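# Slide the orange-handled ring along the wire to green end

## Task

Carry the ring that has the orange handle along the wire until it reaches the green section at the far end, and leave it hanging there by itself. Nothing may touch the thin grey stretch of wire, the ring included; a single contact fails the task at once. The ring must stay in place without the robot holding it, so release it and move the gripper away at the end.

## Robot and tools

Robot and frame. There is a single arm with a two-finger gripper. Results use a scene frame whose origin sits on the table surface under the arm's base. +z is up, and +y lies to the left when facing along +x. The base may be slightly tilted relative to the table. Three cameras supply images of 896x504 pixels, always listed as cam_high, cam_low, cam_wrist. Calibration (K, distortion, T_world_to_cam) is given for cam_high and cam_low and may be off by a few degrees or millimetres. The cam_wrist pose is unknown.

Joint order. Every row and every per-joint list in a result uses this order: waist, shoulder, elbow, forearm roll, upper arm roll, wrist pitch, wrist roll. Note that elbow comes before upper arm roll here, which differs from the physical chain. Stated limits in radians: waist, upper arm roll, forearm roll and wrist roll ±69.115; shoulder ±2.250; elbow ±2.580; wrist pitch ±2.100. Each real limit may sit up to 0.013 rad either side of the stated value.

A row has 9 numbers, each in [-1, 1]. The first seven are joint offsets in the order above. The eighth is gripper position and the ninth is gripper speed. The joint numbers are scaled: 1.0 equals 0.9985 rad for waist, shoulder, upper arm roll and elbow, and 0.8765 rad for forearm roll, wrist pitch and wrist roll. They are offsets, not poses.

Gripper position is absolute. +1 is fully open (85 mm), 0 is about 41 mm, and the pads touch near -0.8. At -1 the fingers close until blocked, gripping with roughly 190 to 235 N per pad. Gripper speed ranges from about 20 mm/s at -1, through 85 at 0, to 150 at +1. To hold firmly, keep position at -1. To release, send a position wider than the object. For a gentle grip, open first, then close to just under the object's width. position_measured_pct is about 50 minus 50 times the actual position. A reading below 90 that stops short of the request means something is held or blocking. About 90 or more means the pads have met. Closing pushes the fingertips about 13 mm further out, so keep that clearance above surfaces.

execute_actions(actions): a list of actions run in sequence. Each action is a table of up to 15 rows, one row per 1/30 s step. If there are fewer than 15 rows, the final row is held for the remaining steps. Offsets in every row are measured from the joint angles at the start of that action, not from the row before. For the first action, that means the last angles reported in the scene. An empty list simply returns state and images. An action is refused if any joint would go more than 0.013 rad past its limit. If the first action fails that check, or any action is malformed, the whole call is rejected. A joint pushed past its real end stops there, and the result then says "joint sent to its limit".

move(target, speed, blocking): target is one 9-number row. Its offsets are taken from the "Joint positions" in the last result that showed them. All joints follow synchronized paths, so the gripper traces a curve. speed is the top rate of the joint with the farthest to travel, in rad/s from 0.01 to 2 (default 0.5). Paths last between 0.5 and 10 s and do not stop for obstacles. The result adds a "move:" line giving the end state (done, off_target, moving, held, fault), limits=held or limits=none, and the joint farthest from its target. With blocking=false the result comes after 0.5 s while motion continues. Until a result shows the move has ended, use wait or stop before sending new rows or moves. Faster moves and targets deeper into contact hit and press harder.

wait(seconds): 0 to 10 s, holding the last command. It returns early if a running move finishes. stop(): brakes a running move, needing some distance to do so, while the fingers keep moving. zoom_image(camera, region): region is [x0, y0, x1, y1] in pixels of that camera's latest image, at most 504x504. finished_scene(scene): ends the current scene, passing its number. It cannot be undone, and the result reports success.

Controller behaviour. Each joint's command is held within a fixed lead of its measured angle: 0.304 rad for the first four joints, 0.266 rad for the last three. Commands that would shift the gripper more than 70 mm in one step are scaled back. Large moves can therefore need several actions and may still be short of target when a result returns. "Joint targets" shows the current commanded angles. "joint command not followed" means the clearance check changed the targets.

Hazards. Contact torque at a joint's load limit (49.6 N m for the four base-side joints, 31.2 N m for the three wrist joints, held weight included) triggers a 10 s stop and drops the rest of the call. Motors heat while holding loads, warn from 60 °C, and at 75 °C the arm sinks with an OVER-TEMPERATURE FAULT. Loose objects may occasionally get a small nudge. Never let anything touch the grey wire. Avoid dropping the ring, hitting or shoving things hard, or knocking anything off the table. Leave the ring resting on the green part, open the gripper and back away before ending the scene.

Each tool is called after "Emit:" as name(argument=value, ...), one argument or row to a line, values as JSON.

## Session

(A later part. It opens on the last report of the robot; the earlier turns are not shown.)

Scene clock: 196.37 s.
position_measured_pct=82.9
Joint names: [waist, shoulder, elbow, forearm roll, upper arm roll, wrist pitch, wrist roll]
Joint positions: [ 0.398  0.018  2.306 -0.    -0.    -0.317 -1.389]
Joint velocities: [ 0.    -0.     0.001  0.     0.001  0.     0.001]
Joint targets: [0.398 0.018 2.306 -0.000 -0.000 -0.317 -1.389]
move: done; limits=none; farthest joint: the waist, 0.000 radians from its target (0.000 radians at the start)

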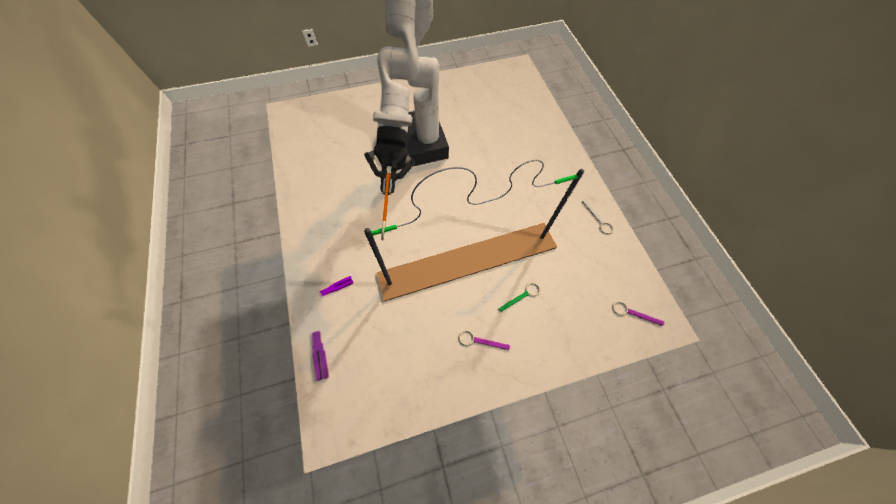

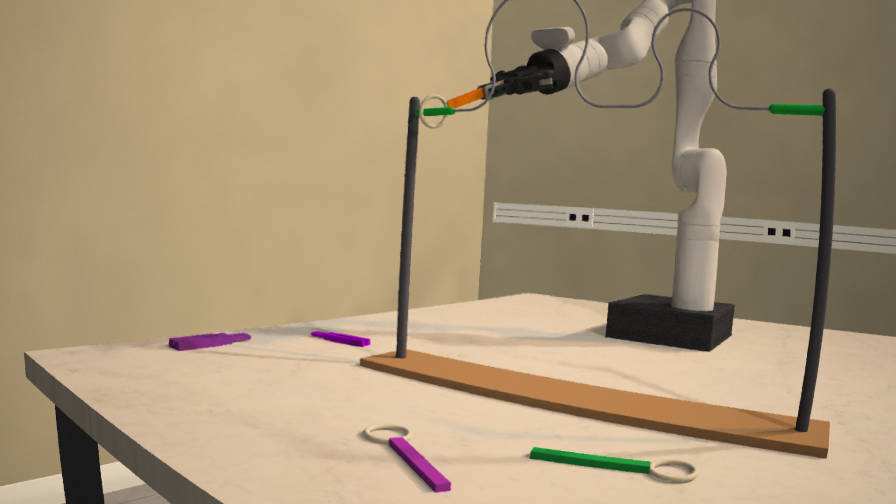

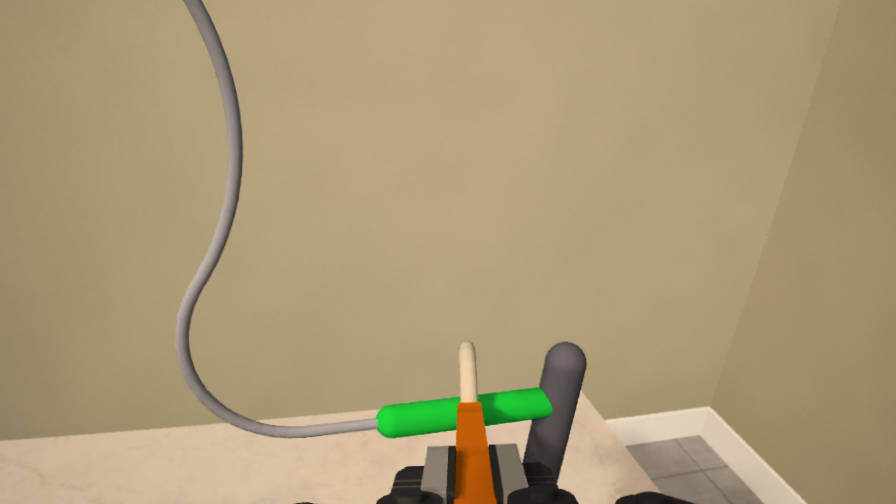

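Emit:
move(
  target=[-0.0901,-0.0532,0.0571,0,0,-0.0043,-0.048,-0.72,-1],
  speed=0.15,
)

Emit:
move(
  target=[-0.0414,-0.043,-0.0017,0,0,0.0509,-0.8326,-0.72,-1],
  speed=1,
)

Emit:
move(
  target=[-0.0225,-0.0591,-0.0475,0,0,0.1214,-0.902,-0.72,-1],
  speed=1,
)

Emit:
zoom_image(
  camera="cam_low",
  region=[430,30,550,130],
)

Scene clock: 220.37 s.
position_measured_pct=82.9
Joint names: [waist, shoulder, elbow, forearm roll, upper arm roll, wrist pitch, wrist roll]
Joint positions: [ 0.309 -0.035  2.363 -0.    -0.    -0.321 -1.431]
Joint velocities: [-0.003 -0.003  0.    -0.001 -0.001  0.     0.   ]
Joint targets: [0.309 -0.035 2.363 -0.000 -0.000 -0.321 -1.431]
move: done; limits=none; farthest joint: the waist, 0.001 radians from its target (0.090 radians at the start)

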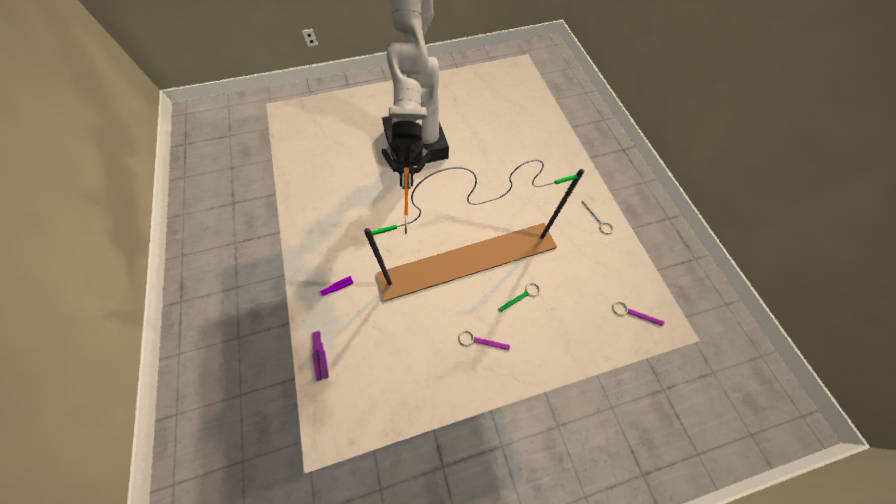

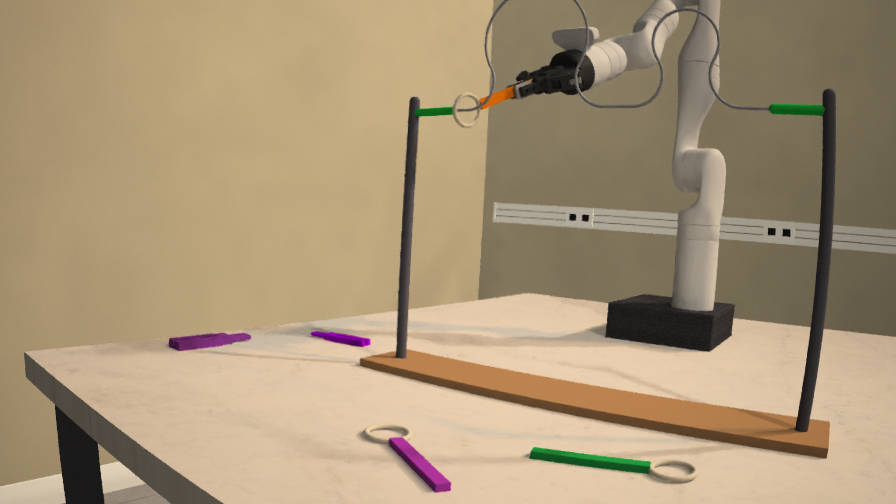

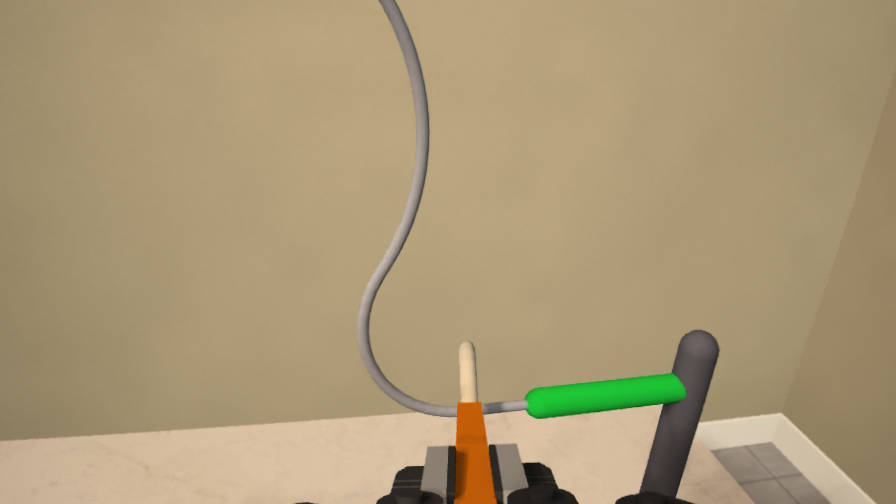

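Scene clock: 221.73 s.
position_measured_pct=82.9
Joint names: [waist, shoulder, elbow, forearm roll, upper arm roll, wrist pitch, wrist roll]
Joint positions: [ 0.268 -0.078  2.362 -0.    -0.    -0.276 -2.161]
Joint velocities: [-0.001  0.001 -0.001  0.    -0.001  0.    -0.002]
Joint targets: [0.268 -0.078 2.362 -0.000 -0.000 -0.276 -2.161]
move: done; limits=none; farthest joint: the waist, 0.000 radians from its target (0.041 radians at the start)

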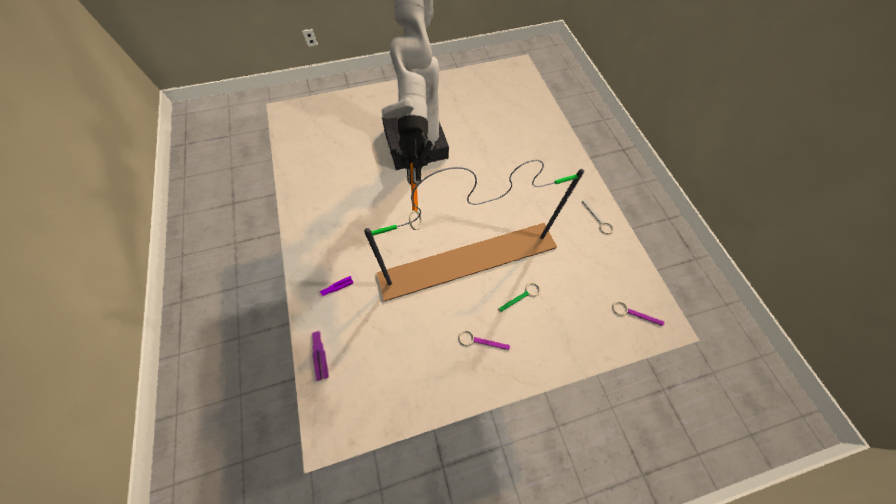

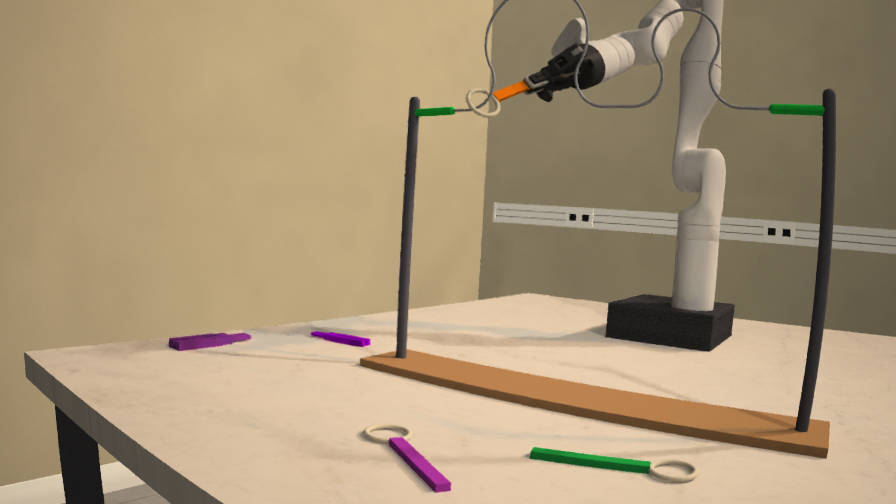

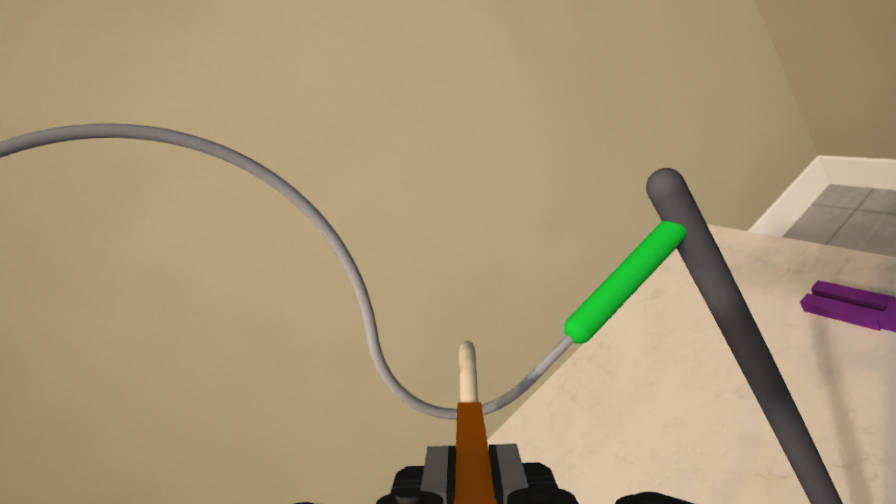

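Scene clock: 223.17 s.
position_measured_pct=82.9
Joint names: [waist, shoulder, elbow, forearm roll, upper arm roll, wrist pitch, wrist roll]
Joint positions: [ 0.245 -0.137  2.314 -0.    -0.    -0.17  -2.951]
Joint velocities: [-0.     0.001  0.     0.001  0.001  0.    -0.002]
Joint targets: [0.245 -0.137 2.314 -0.000 -0.000 -0.170 -2.951]
move: done; limits=none; farthest joint: the waist, 0.000 radians from its target (0.022 radians at the start)

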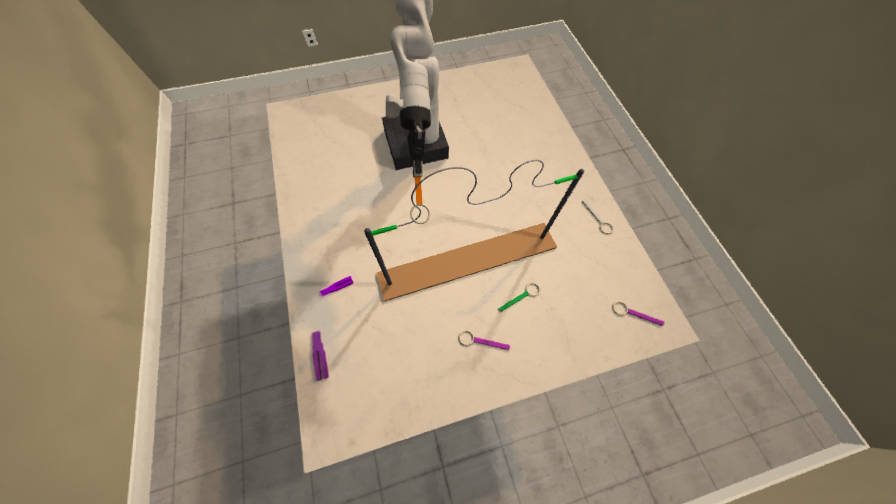

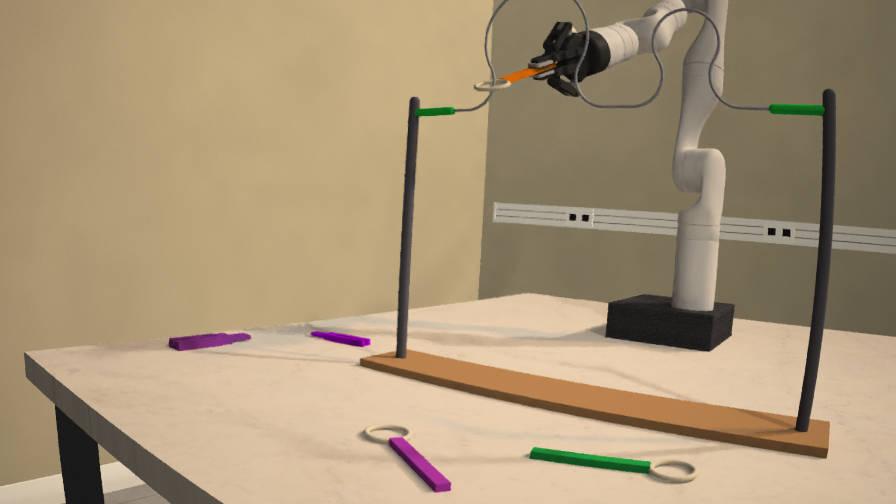

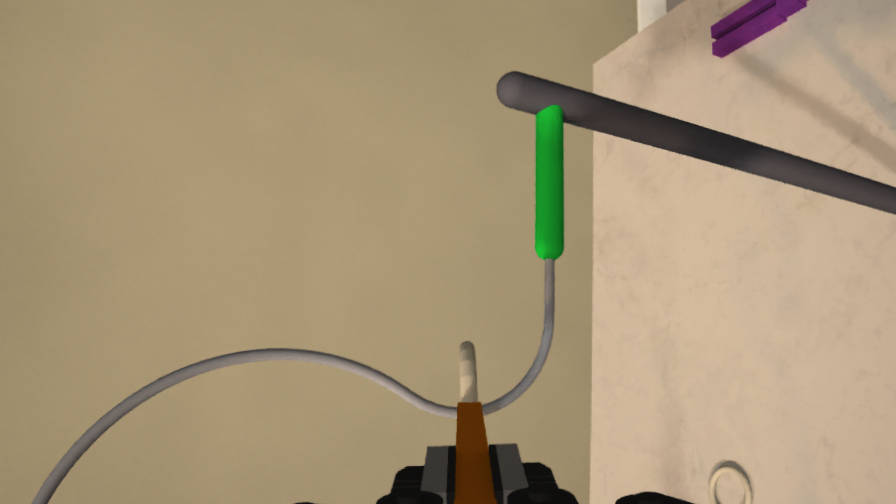

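Region (430, 30, 550, 130) of cam_low's 896x504 image, scaled by 4.200, with more detail than that image has.

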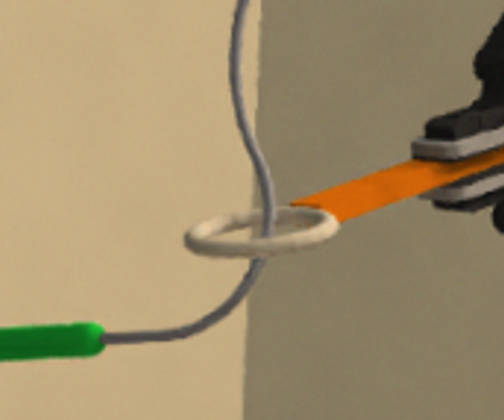

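Emit:
move(
  target=[0.023,-0.0792,-0.1822,0,0,0.2979,-0.364,-0.72,-1],
  speed=0.4,
)

Emit:
move(
  target=[-0.0238,-0.0447,-0.1271,0,0,0.1957,0.949,-0.72,-1],
  speed=1,
)

Emit:
zoom_image(
  camera="cam_high",
  region=[380,140,460,210],
)

Scene clock: 241.33 s.
position_measured_pct=82.9
Joint names: [waist, shoulder, elbow, forearm roll, upper arm roll, wrist pitch, wrist roll]
Joint positions: [ 0.268 -0.216  2.132 -0.    -0.     0.091 -3.27 ]
Joint velocities: [ 0.     0.    -0.001  0.001 -0.     0.002 -0.002]
Joint targets: [0.268 -0.216 2.132 -0.000 -0.000 0.091 -3.270]
move: done; limits=none; farthest joint: the waist, 0.000 radians from its target (0.023 radians at the start)

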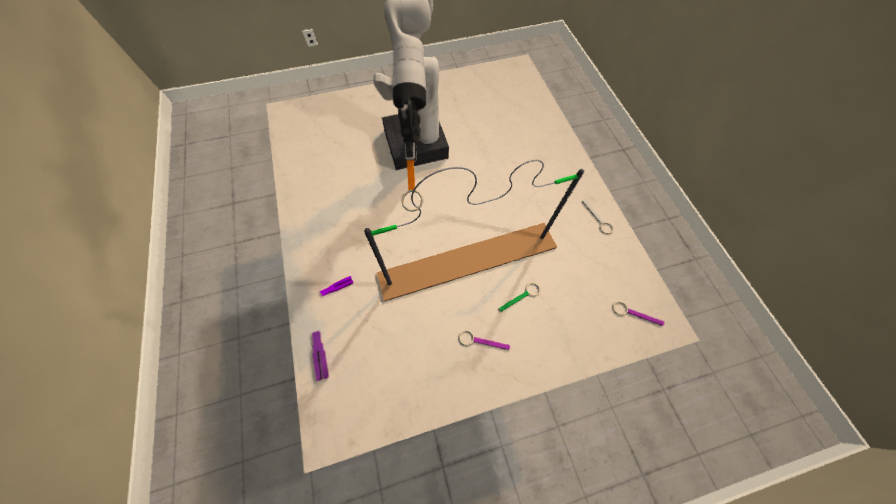

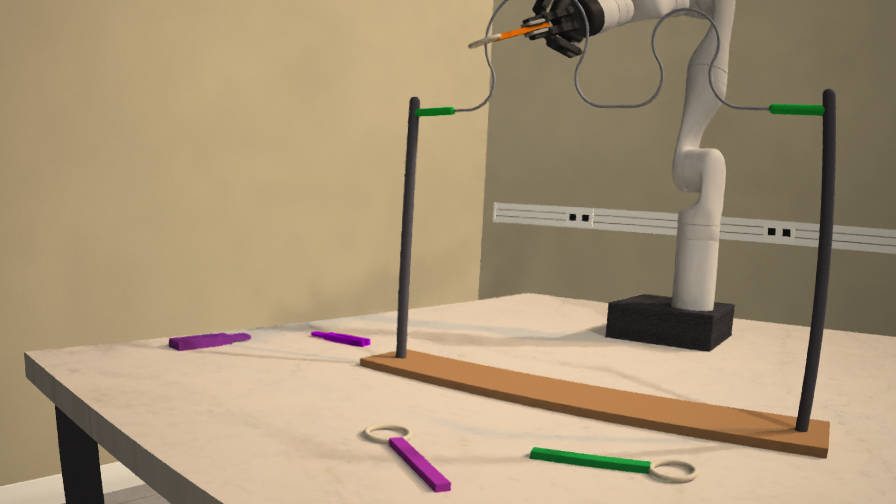

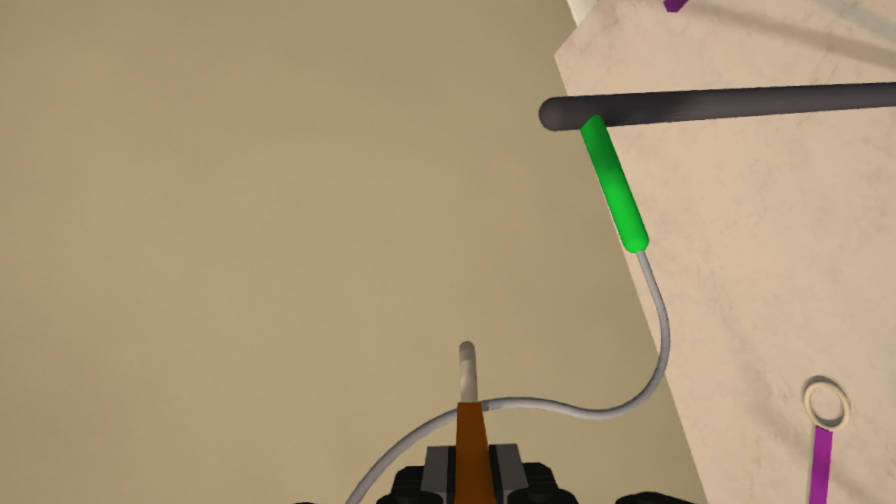

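Scene clock: 242.80 s.
position_measured_pct=82.9
Joint names: [waist, shoulder, elbow, forearm roll, upper arm roll, wrist pitch, wrist roll]
Joint positions: [ 0.244 -0.261  2.005 -0.    -0.     0.263 -2.438]
Joint velocities: [-0.    -0.    -0.     0.    -0.    -0.     0.002]
Joint targets: [0.244 -0.261 2.005 -0.000 -0.000 0.263 -2.438]
move: done; limits=none; farthest joint: the waist, 0.000 radians from its target (0.024 radians at the start)

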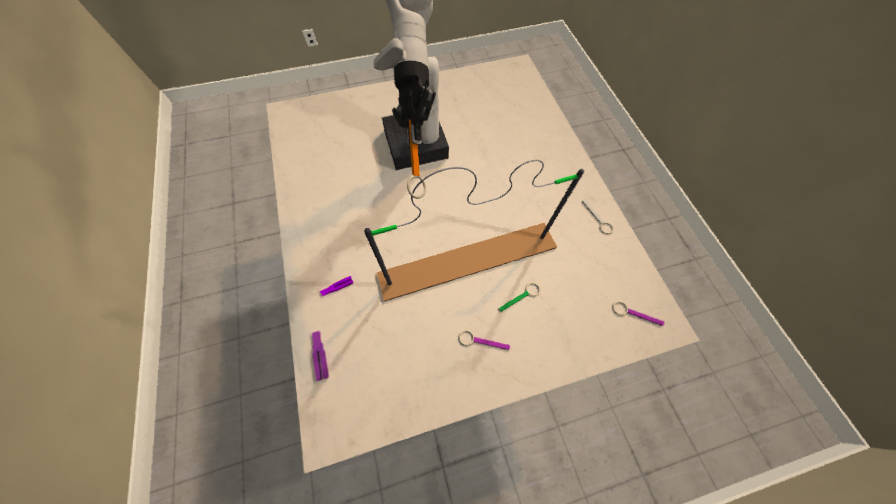

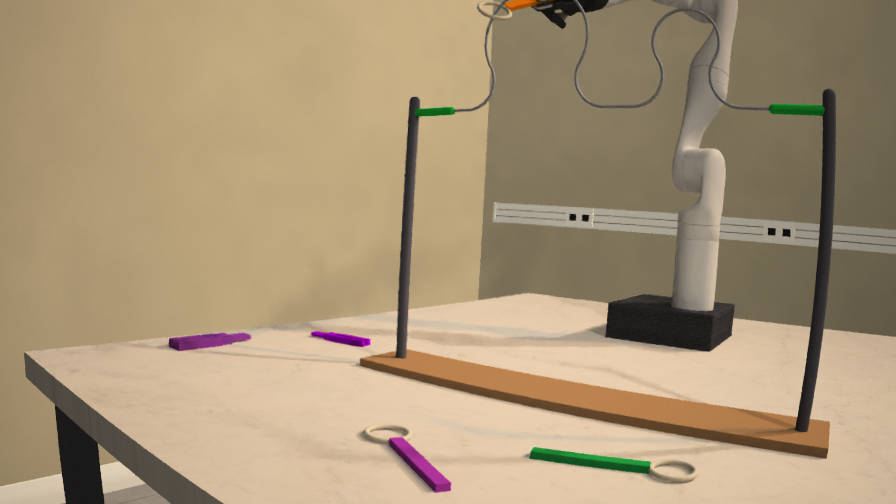

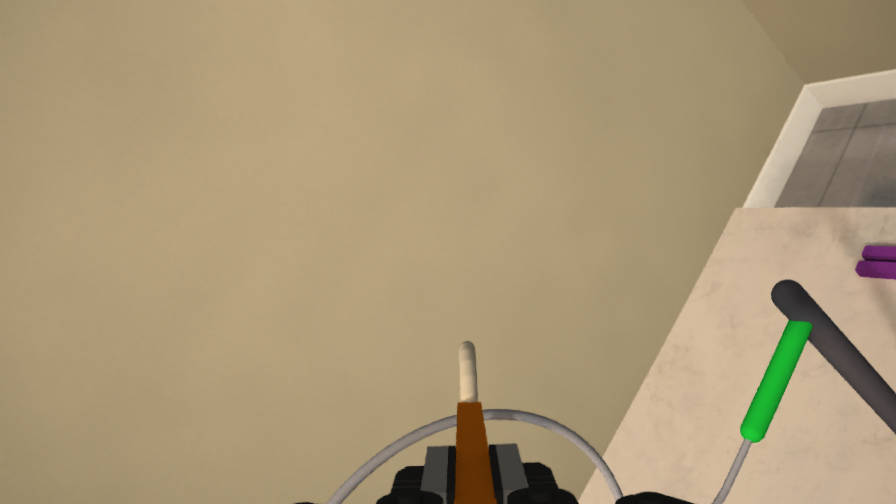

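Region (380, 140, 460, 210) of cam_high's 896x504 image, scaled by 6.300, with more detail than that image has; it fills the top 441 rows of this view, and the rest is white.

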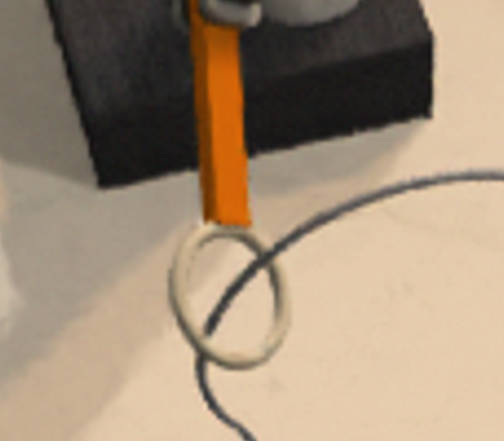

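Emit:
move(
  target=[-0.0668,-0.0423,-0.0712,0,0,0.1385,0.744,-0.72,-1],
  speed=0.9,
)

Emit:
move(
  target=[-0.0868,-0.0241,0.0144,0,0,0.0111,0.6195,-0.72,-1],
  speed=0.8,
)

Emit:
zoom_image(
  camera="cam_high",
  region=[410,130,490,200],
)

Scene clock: 253.57 s.
position_measured_pct=82.9
Joint names: [waist, shoulder, elbow, forearm roll, upper arm roll, wrist pitch, wrist roll]
Joint positions: [ 0.178 -0.303  1.934 -0.    -0.     0.384 -1.786]
Joint velocities: [-0.001  0.    -0.     0.001  0.001  0.001  0.001]
Joint targets: [0.178 -0.303 1.934 -0.000 -0.000 0.384 -1.786]
move: done; limits=none; farthest joint: the wrist roll, 0.001 radians from its target (0.652 radians at the start)

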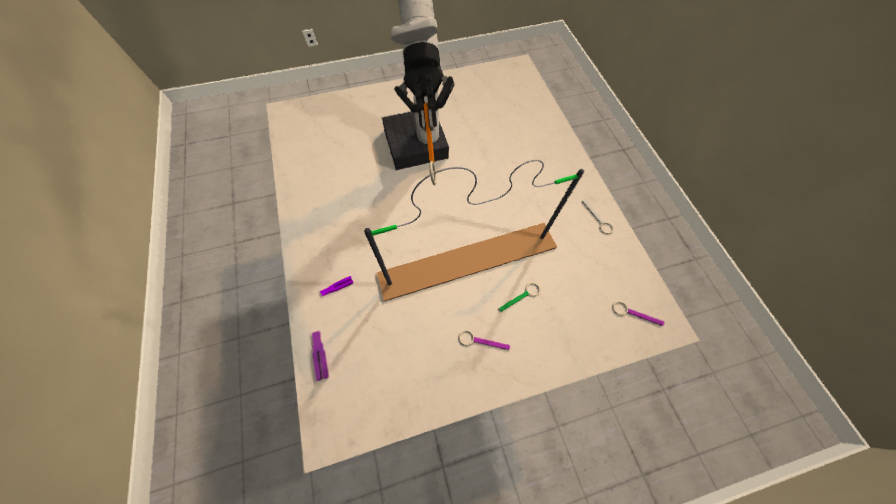

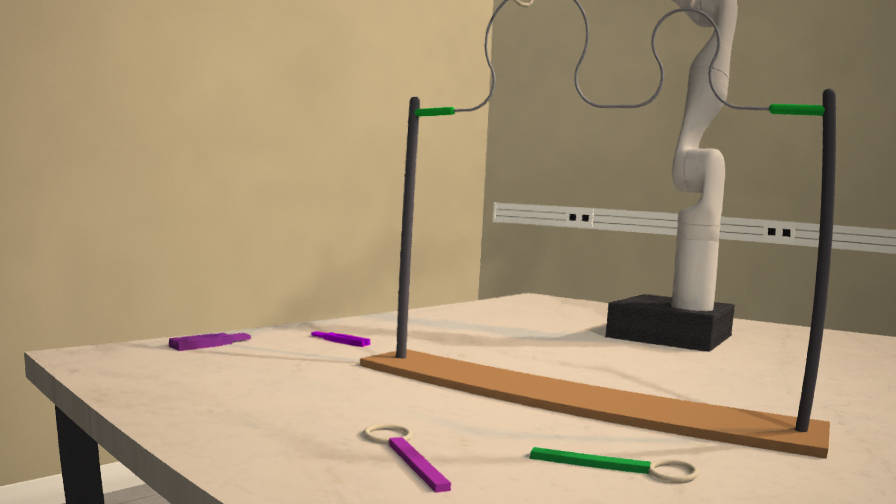

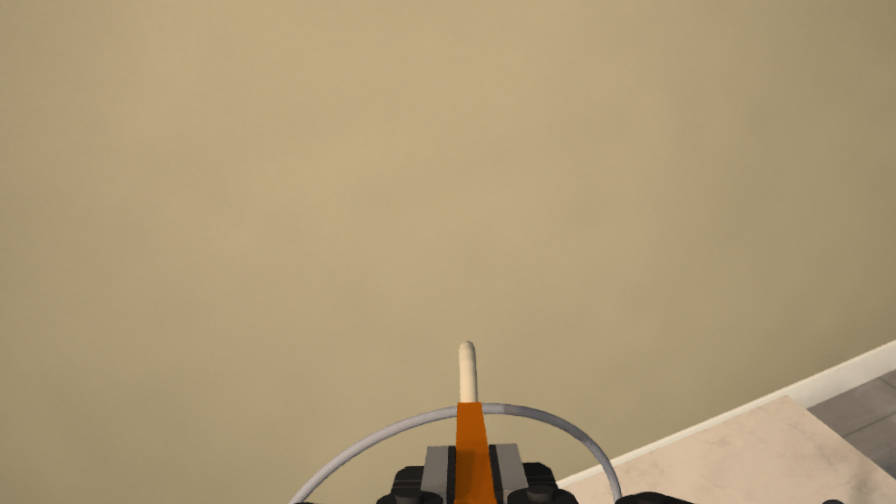

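Scene clock: 254.87 s.
position_measured_pct=82.9
Joint names: [waist, shoulder, elbow, forearm roll, upper arm roll, wrist pitch, wrist roll]
Joint positions: [ 0.091 -0.327  1.949 -0.    -0.     0.394 -1.243]
Joint velocities: [-0.001 -0.     0.     0.    -0.     0.     0.001]
Joint targets: [0.091 -0.327 1.949 -0.000 -0.000 0.394 -1.243]
move: done; limits=none; farthest joint: the waist, 0.000 radians from its target (0.086 radians at the start)

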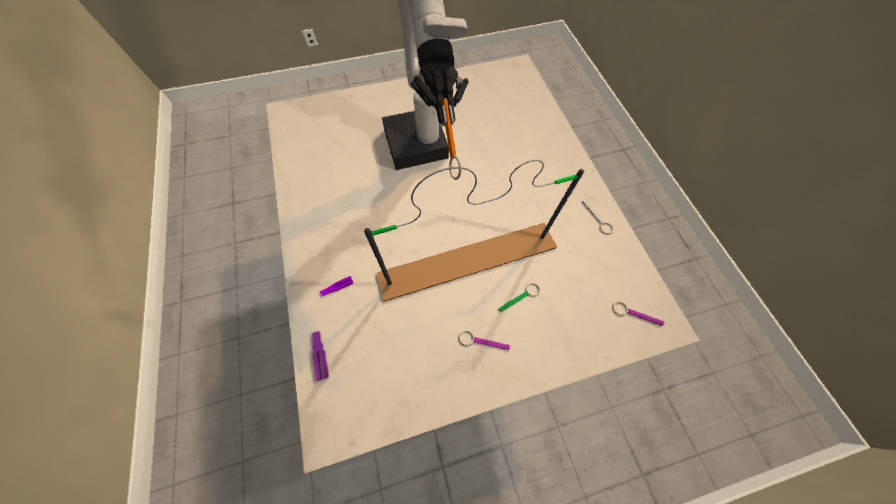

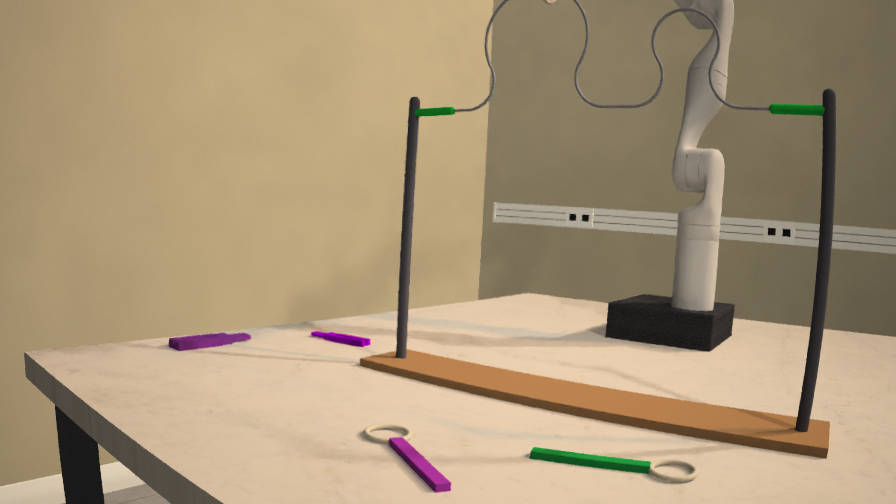

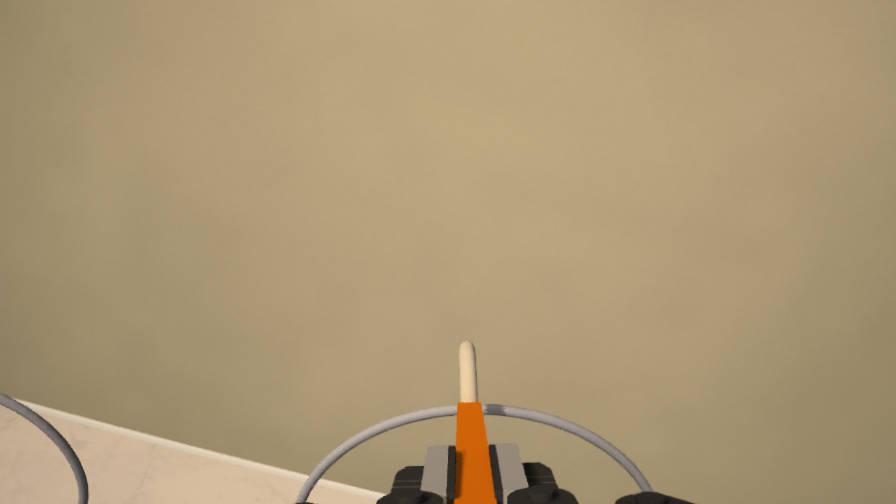

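Region (410, 130, 490, 200) of cam_high's 896x504 image, scaled by 6.300, with more detail than that image has; it fills the top 441 rows of this view, and the rest is white.

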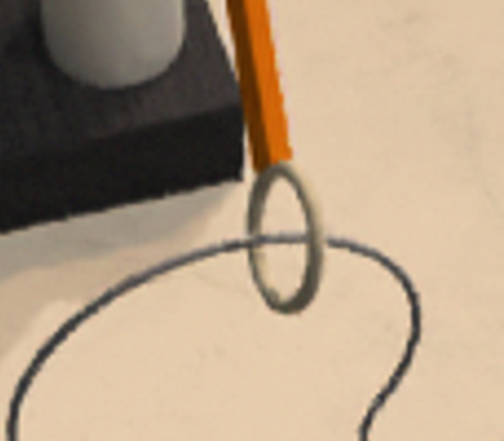

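Emit:
move(
  target=[-0.0707,-0.0045,0.0957,0,0,-0.105,0.6537,-0.72,-1],
  speed=0.8,
)

Emit:
move(
  target=[-0.0249,0.029,0.1399,0,0,-0.196,0.9127,-0.72,-1],
  speed=1,
)

Emit:
zoom_image(
  camera="cam_low",
  region=[530,0,650,100],
)

Scene clock: 266.73 s.
position_measured_pct=82.9
Joint names: [waist, shoulder, elbow, forearm roll, upper arm roll, wrist pitch, wrist roll]
Joint positions: [ 0.021 -0.331  2.044 -0.    -0.     0.302 -0.671]
Joint velocities: [-0.001  0.001  0.     0.    -0.     0.     0.001]
Joint targets: [0.021 -0.331 2.044 -0.000 -0.000 0.302 -0.670]
move: done; limits=none; farthest joint: the wrist roll, 0.001 radians from its target (0.573 radians at the start)

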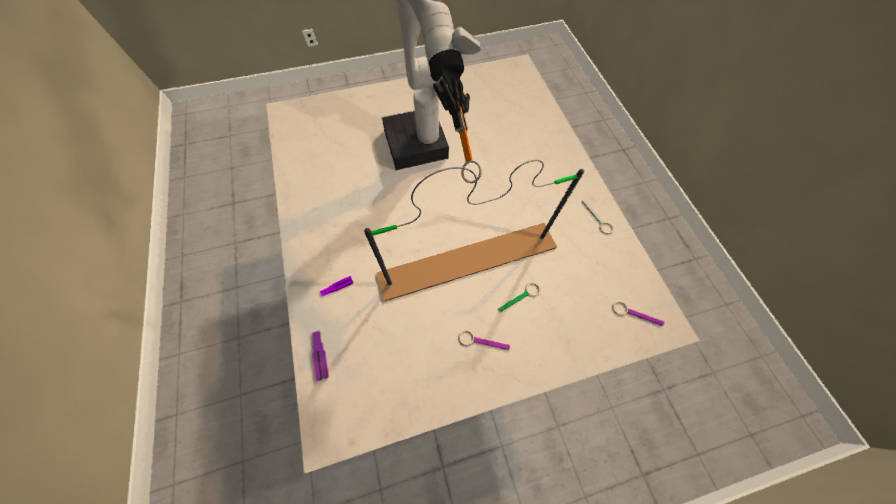

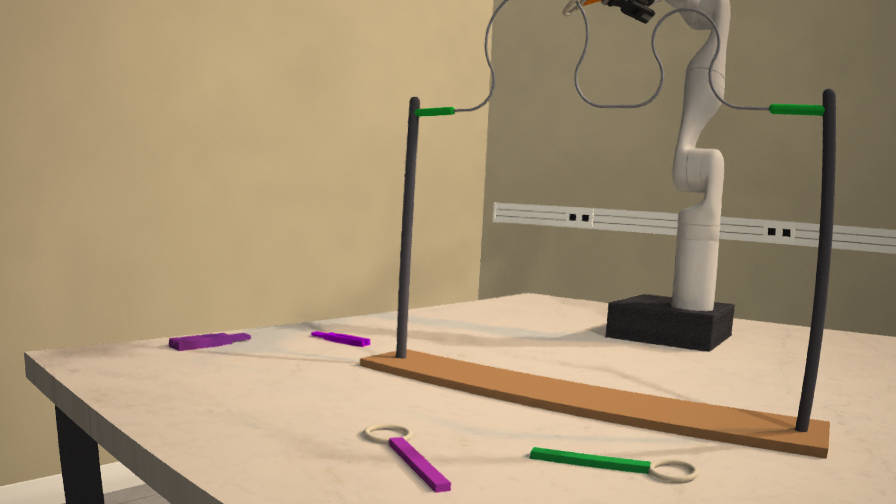

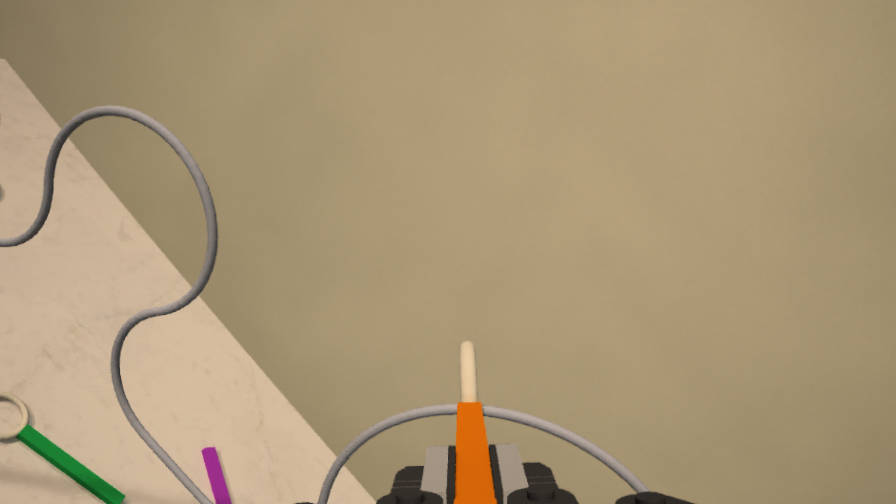

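Scene clock: 268.20 s.
position_measured_pct=82.9
Joint names: [waist, shoulder, elbow, forearm roll, upper arm roll, wrist pitch, wrist roll]
Joint positions: [-0.004 -0.302  2.184 -0.    -0.     0.13   0.129]
Joint velocities: [-0.     0.001  0.     0.    -0.    -0.     0.001]
Joint targets: [-0.004 -0.302 2.184 -0.000 -0.000 0.130 0.130]
move: done; limits=none; farthest joint: the waist, 0.000 radians from its target (0.025 radians at the start)

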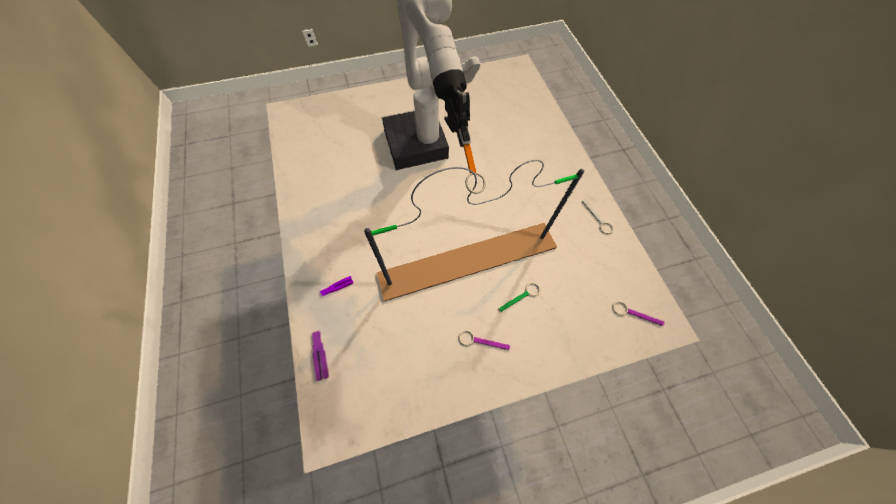

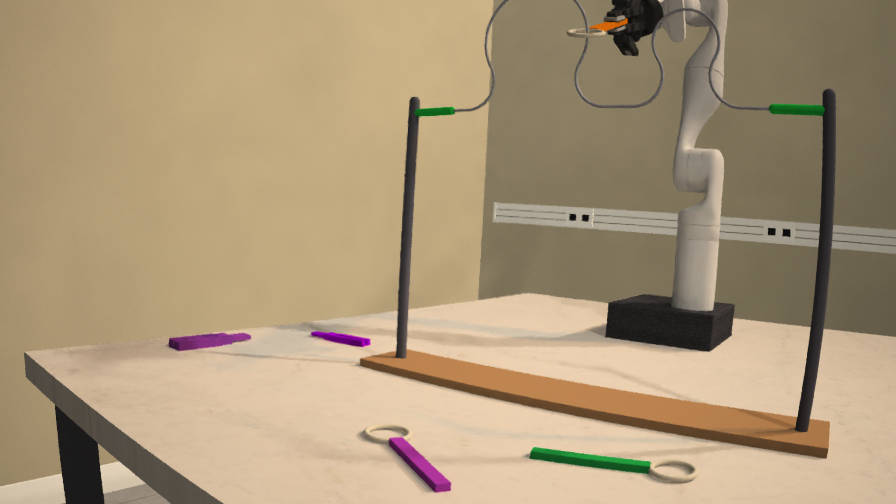

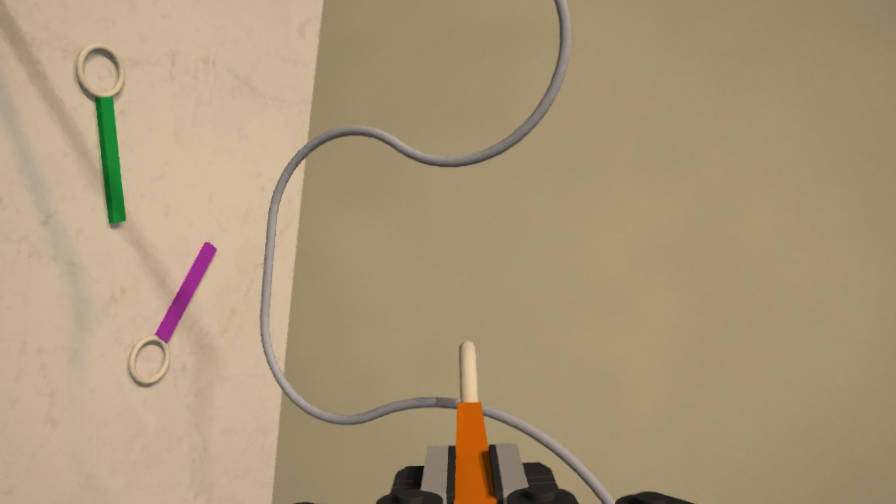

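Region (530, 0, 650, 100) of cam_low's 896x504 image, scaled by 4.200, with more detail than that image has.

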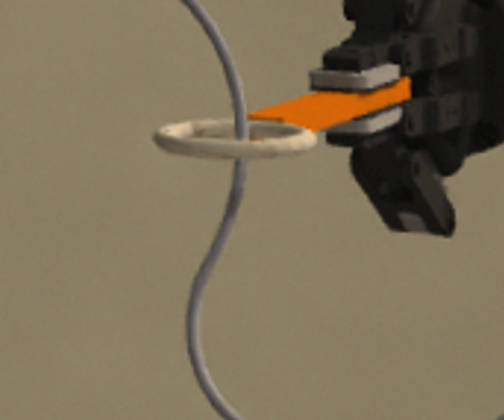

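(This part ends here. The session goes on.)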